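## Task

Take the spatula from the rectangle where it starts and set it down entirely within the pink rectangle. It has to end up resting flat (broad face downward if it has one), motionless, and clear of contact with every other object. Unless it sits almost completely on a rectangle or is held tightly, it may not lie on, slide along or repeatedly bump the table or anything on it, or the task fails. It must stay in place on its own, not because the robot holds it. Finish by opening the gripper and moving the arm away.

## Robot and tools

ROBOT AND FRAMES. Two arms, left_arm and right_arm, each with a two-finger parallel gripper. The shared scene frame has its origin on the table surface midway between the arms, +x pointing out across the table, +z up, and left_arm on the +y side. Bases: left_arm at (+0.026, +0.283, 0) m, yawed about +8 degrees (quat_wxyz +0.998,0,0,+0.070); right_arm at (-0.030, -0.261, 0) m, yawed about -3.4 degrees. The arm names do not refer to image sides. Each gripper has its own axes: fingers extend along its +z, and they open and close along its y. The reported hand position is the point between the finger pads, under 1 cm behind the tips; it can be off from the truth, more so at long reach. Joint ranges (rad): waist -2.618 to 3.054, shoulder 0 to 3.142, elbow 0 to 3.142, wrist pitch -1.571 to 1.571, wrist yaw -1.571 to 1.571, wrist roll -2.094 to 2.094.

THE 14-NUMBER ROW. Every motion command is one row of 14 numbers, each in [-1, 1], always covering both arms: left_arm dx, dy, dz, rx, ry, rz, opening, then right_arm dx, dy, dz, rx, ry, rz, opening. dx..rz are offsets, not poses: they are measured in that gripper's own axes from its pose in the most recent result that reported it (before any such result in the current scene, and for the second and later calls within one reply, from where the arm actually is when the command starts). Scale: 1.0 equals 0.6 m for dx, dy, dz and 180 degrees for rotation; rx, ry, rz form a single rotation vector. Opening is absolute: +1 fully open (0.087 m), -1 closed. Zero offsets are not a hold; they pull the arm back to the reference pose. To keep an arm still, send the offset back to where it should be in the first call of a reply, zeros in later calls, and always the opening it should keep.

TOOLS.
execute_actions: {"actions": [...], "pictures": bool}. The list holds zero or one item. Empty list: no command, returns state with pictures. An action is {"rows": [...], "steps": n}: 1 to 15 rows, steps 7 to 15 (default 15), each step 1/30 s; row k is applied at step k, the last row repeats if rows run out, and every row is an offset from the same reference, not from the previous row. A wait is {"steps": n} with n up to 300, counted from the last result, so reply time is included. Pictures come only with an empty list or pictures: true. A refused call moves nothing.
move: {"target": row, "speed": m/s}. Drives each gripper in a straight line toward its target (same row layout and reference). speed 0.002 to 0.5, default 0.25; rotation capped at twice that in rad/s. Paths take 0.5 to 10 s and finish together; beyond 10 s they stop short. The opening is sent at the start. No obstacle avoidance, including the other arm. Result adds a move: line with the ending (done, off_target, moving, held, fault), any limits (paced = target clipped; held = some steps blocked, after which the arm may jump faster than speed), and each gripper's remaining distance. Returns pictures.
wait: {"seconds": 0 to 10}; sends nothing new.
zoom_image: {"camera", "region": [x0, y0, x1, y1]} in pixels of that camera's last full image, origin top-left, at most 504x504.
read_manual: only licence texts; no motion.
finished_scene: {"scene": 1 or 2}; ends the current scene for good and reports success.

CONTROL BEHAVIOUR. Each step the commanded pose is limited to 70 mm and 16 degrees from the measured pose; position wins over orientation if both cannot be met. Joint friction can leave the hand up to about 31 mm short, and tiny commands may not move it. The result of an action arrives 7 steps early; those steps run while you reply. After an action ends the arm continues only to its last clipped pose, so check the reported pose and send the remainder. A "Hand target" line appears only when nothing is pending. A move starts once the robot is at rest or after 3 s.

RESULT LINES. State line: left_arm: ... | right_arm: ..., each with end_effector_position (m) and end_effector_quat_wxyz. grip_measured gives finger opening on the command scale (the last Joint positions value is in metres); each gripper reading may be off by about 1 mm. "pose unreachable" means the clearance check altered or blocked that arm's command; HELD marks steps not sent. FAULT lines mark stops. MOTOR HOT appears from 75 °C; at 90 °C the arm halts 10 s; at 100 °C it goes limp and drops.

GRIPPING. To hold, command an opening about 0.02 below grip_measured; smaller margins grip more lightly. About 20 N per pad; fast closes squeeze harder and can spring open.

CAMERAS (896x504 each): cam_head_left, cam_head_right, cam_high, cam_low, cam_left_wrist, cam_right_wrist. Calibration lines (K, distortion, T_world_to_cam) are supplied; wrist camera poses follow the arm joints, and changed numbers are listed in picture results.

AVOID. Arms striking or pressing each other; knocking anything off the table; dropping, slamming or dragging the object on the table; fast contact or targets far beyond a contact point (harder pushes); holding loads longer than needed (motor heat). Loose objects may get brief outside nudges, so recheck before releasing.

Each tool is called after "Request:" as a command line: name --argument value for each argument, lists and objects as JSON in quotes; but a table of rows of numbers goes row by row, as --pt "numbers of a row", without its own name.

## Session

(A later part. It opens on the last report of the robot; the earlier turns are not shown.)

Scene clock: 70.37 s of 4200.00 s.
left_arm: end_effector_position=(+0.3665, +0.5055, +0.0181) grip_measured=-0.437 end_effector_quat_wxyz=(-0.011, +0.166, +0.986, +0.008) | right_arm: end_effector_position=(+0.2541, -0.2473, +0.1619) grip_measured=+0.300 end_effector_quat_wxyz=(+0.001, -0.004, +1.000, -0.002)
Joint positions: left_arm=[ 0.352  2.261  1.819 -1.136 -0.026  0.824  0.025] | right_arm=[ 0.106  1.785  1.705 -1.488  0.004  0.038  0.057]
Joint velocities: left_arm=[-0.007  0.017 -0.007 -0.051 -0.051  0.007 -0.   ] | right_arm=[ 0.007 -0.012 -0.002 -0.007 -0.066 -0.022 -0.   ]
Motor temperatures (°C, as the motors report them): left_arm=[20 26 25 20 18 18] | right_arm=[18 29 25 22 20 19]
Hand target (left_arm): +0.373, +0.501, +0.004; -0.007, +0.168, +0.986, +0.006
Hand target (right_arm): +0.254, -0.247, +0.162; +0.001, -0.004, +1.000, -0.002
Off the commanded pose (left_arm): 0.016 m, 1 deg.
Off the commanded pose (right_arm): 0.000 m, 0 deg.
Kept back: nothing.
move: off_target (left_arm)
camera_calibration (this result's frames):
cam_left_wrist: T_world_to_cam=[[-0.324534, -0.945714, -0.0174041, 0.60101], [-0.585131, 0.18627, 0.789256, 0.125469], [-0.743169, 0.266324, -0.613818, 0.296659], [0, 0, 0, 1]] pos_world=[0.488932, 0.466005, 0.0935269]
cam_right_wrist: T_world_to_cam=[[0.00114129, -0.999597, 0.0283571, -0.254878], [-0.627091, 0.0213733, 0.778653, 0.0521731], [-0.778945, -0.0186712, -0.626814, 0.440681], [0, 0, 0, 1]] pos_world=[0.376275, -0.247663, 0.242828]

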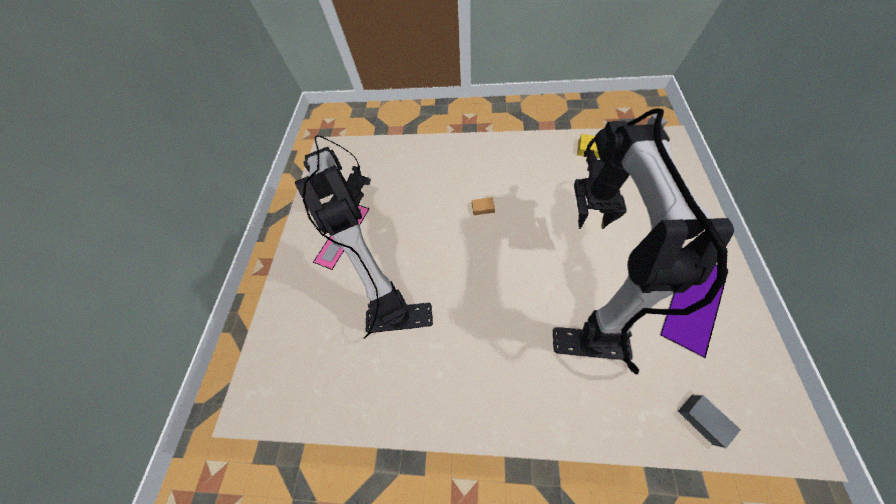

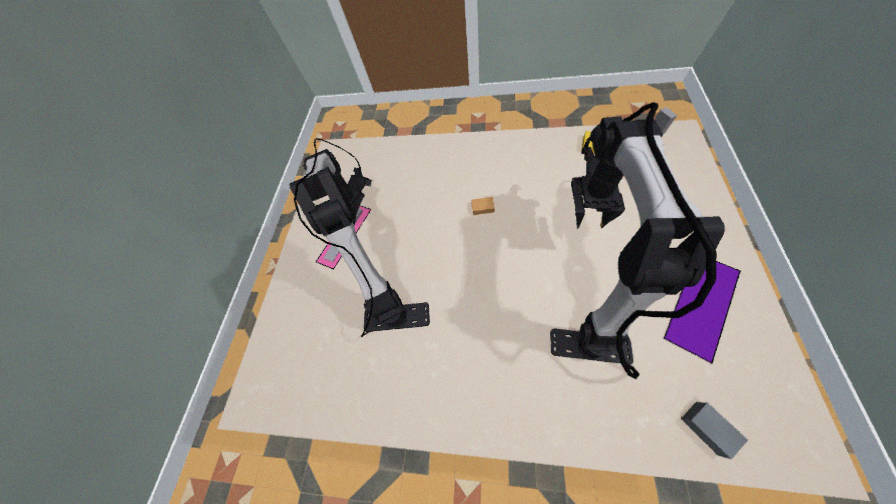

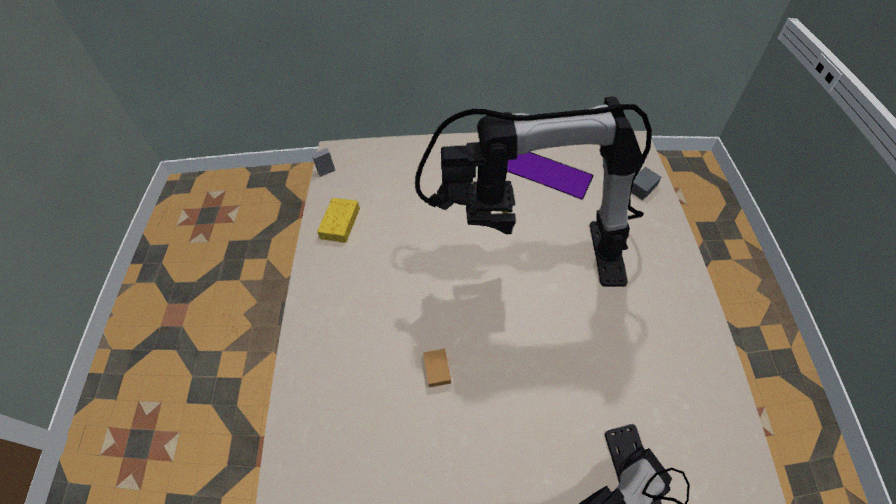

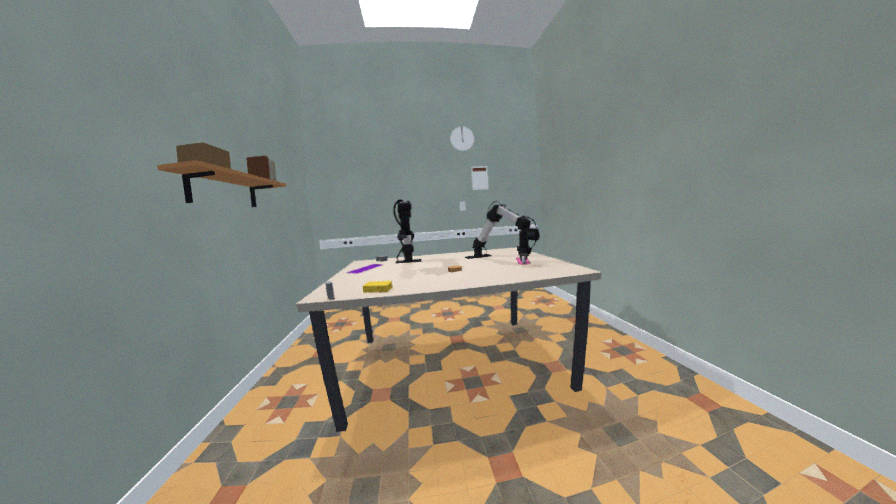

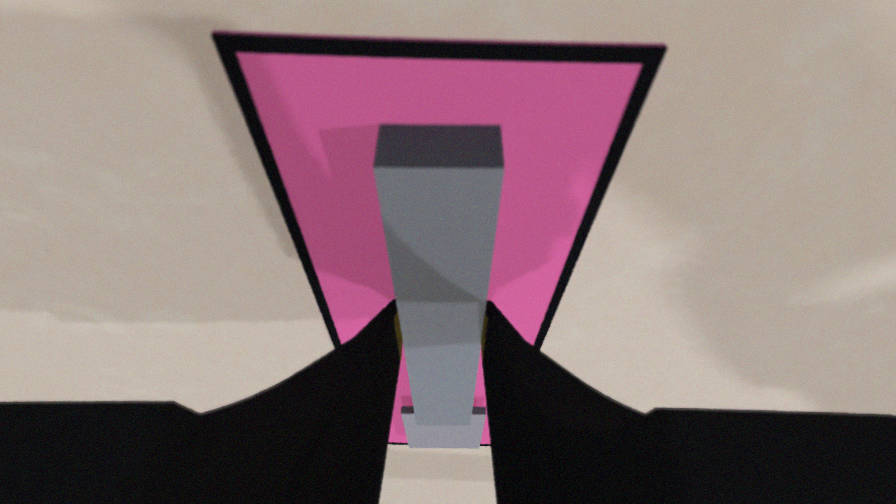

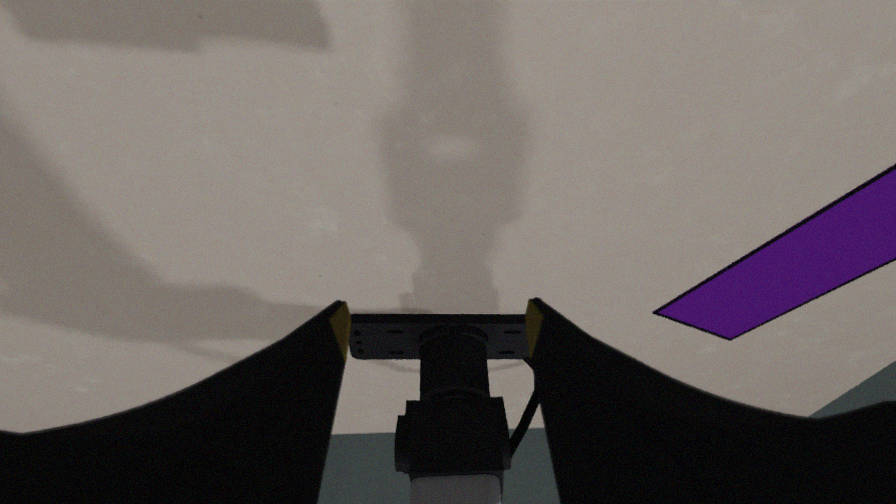

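Request:
execute_actions --actions '[{"rows": [[0,0,0,0,0,0,0.2, 0,0,0,0,0,0,0.3]], "steps": 12}]'

Request:
move --target '[0,0,-0.15,0,0,0,0.2, 0,0,0,0,0,0,0.3]' --speed 0.15

Scene clock: 70.93 s of 4200.00 s.
left_arm: end_effector_position=(+0.3665, +0.5055, +0.0181) grip_measured=+0.198 end_effector_quat_wxyz=(-0.011, +0.166, +0.986, +0.008) | right_arm: end_effector_position=(+0.2541, -0.2473, +0.1619) grip_measured=+0.300 end_effector_quat_wxyz=(+0.001, -0.004, +1.000, -0.002)
Joint positions: left_arm=[ 0.352  2.261  1.819 -1.136 -0.026  0.824  0.052] | right_arm=[ 0.106  1.785  1.705 -1.488  0.004  0.038  0.057]
Joint velocities: left_arm=[ 0.007 -0.007 -0.007 -0.007  0.051 -0.037  0.003] | right_arm=[-0.002 -0.012  0.002 -0.051 -0.022 -0.007  0.   ]
Motor temperatures (°C, as the motors report them): left_arm=[20 26 25 20 18 18] | right_arm=[18 29 25 22 20 19]
Steps of this call (steps 1 to 12: nothing new was sent; steps 13 to 17: the first 5 steps of this action). Readings (end_effector_position):
13: left_arm (+0.3665, +0.5055, +0.0181) | right_arm (+0.2541, -0.2473, +0.1619)
14: left_arm (+0.3665, +0.5055, +0.0181) | right_arm (+0.2541, -0.2473, +0.1619)
16: left_arm (+0.3665, +0.5055, +0.0181) | right_arm (+0.2541, -0.2473, +0.1619)
17: the state above

Scene clock: 72.43 s of 4200.00 s.
left_arm: end_effector_position=(+0.3665, +0.5055, +0.1006) grip_measured=+0.200 end_effector_quat_wxyz=(-0.016, +0.165, +0.986, +0.005) | right_arm: end_effector_position=(+0.2541, -0.2473, +0.1619) grip_measured=+0.300 end_effector_quat_wxyz=(+0.001, -0.004, +1.000, -0.002)
Joint positions: left_arm=[ 0.352  2.261  2.146 -1.476 -0.026  0.823  0.052] | right_arm=[ 0.106  1.785  1.705 -1.488  0.004  0.038  0.057]
Joint velocities: left_arm=[ 0.007 -0.002 -0.002 -0.051 -0.022  0.051 -0.001] | right_arm=[-0.017  0.002 -0.022 -0.007  0.051 -0.066 -0.   ]
Motor temperatures (°C, as the motors report them): left_arm=[20 27 25 20 18 18] | right_arm=[18 29 25 22 20 19]
Hand target (left_arm): +0.369, +0.503, +0.108; -0.011, +0.166, +0.986, +0.008
Hand target (right_arm): +0.254, -0.247, +0.162; +0.001, -0.004, +1.000, -0.002
Off your previous action's commanded pose (left_arm): 0.000 m, 0 deg at its last step (step 7 of this call).
Off your previous action's commanded pose (right_arm): 0.000 m, 0 deg at its last step (step 7 of this call).
Off the commanded pose (left_arm): 0.008 m, 1 deg.
Off the commanded pose (right_arm): 0.000 m, 0 deg.
Kept back: nothing.
move: done
camera_calibration (this result's frames):
cam_left_wrist: T_world_to_cam=[[-0.323594, -0.94616, -0.0082218, 0.601359], [-0.576572, 0.190287, 0.794579, 0.0546313], [-0.750235, 0.261861, -0.607105, 0.351489], [0, 0, 0, 1]] pos_world=[0.489794, 0.466545, 0.174926]
cam_right_wrist: T_world_to_cam=[[0.00114129, -0.999597, 0.0283571, -0.254878], [-0.627091, 0.0213733, 0.778653, 0.0521731], [-0.778945, -0.0186712, -0.626814, 0.440681], [0, 0, 0, 1]] pos_world=[0.376275, -0.247663, 0.242828]

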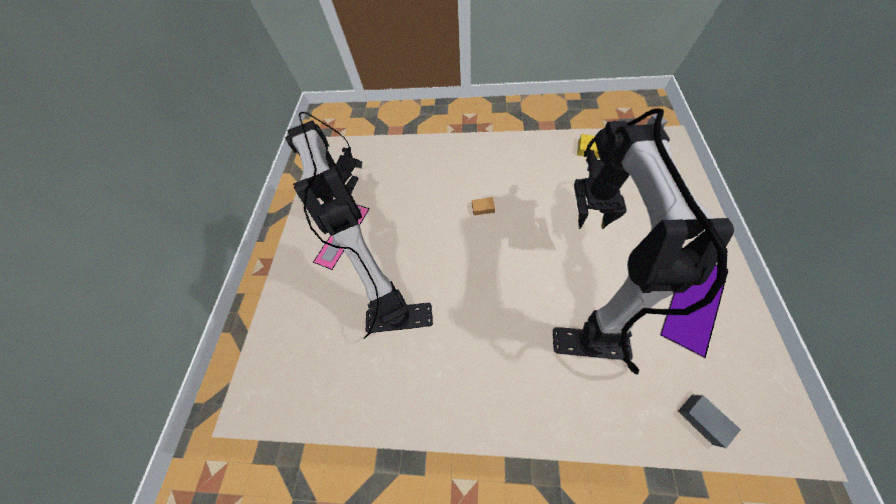

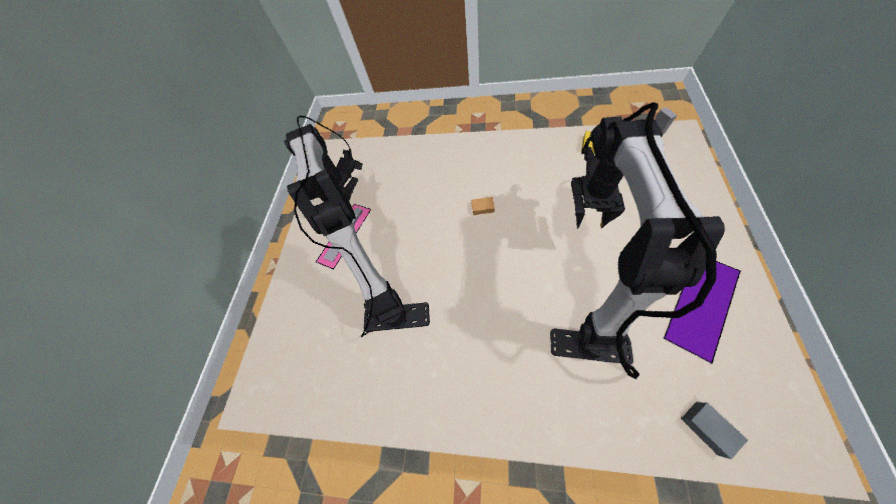

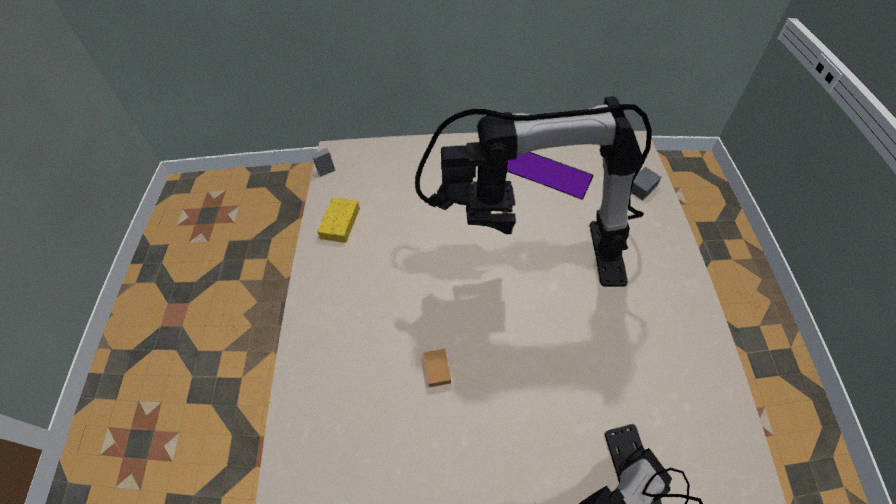

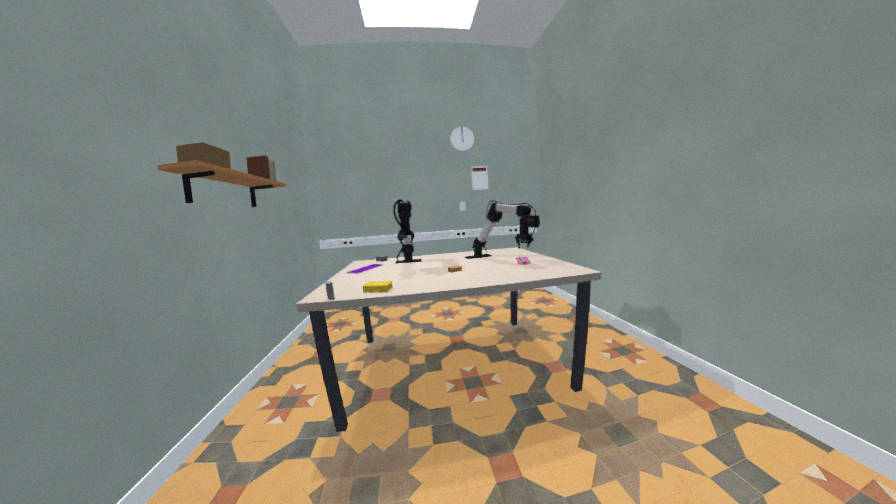

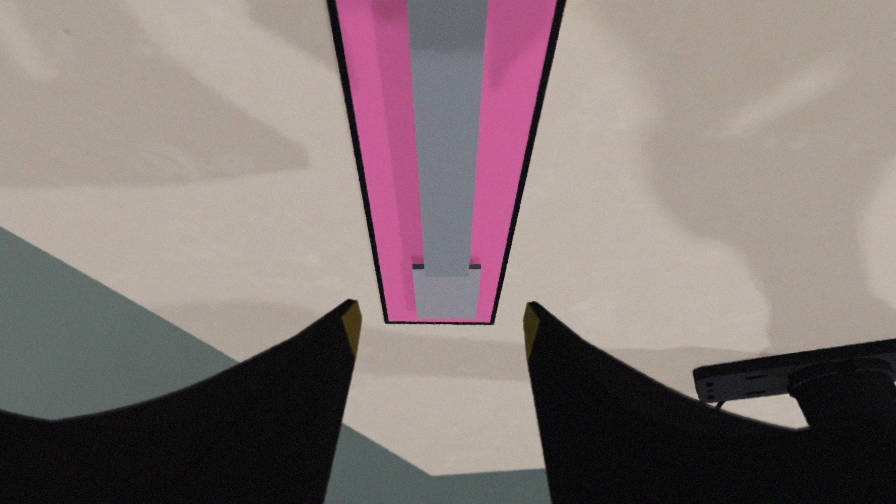

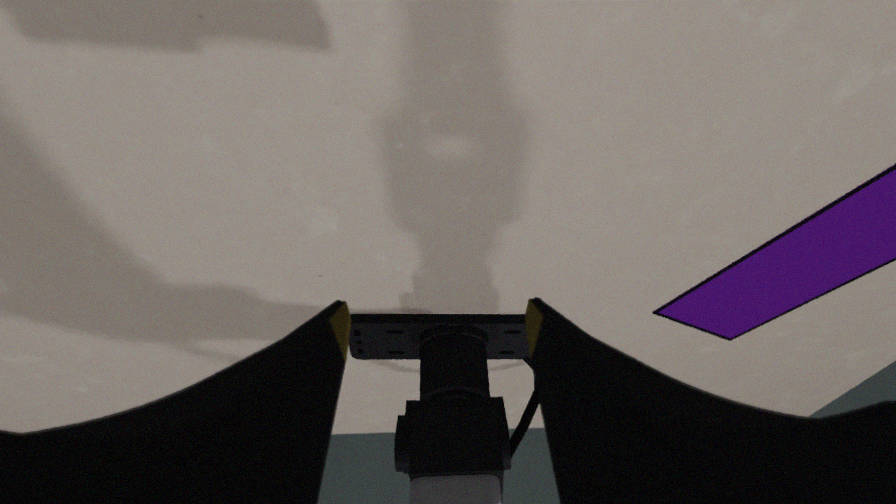

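Request:
zoom_image --camera "cam_head_right" --region '[280, 170, 420, 290]'

Region (280, 170, 420, 290) of cam_head_right's 896x504 image, scaled by 3.600, with more detail than that image has; it fills the top 432 rows of this view, and the rest is white.

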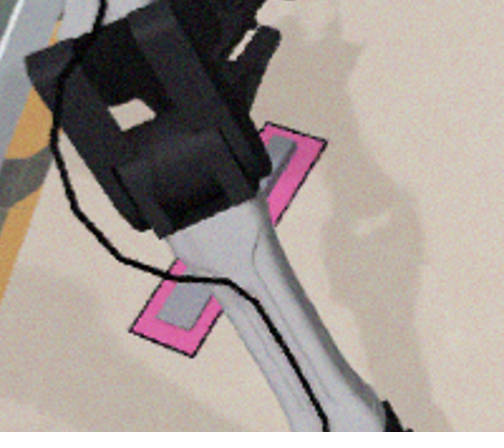

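The spatula is fully inside the pink rectangle with margins on all sides.

Request:
finished_scene --scene 1

The scene is finished: the task was done.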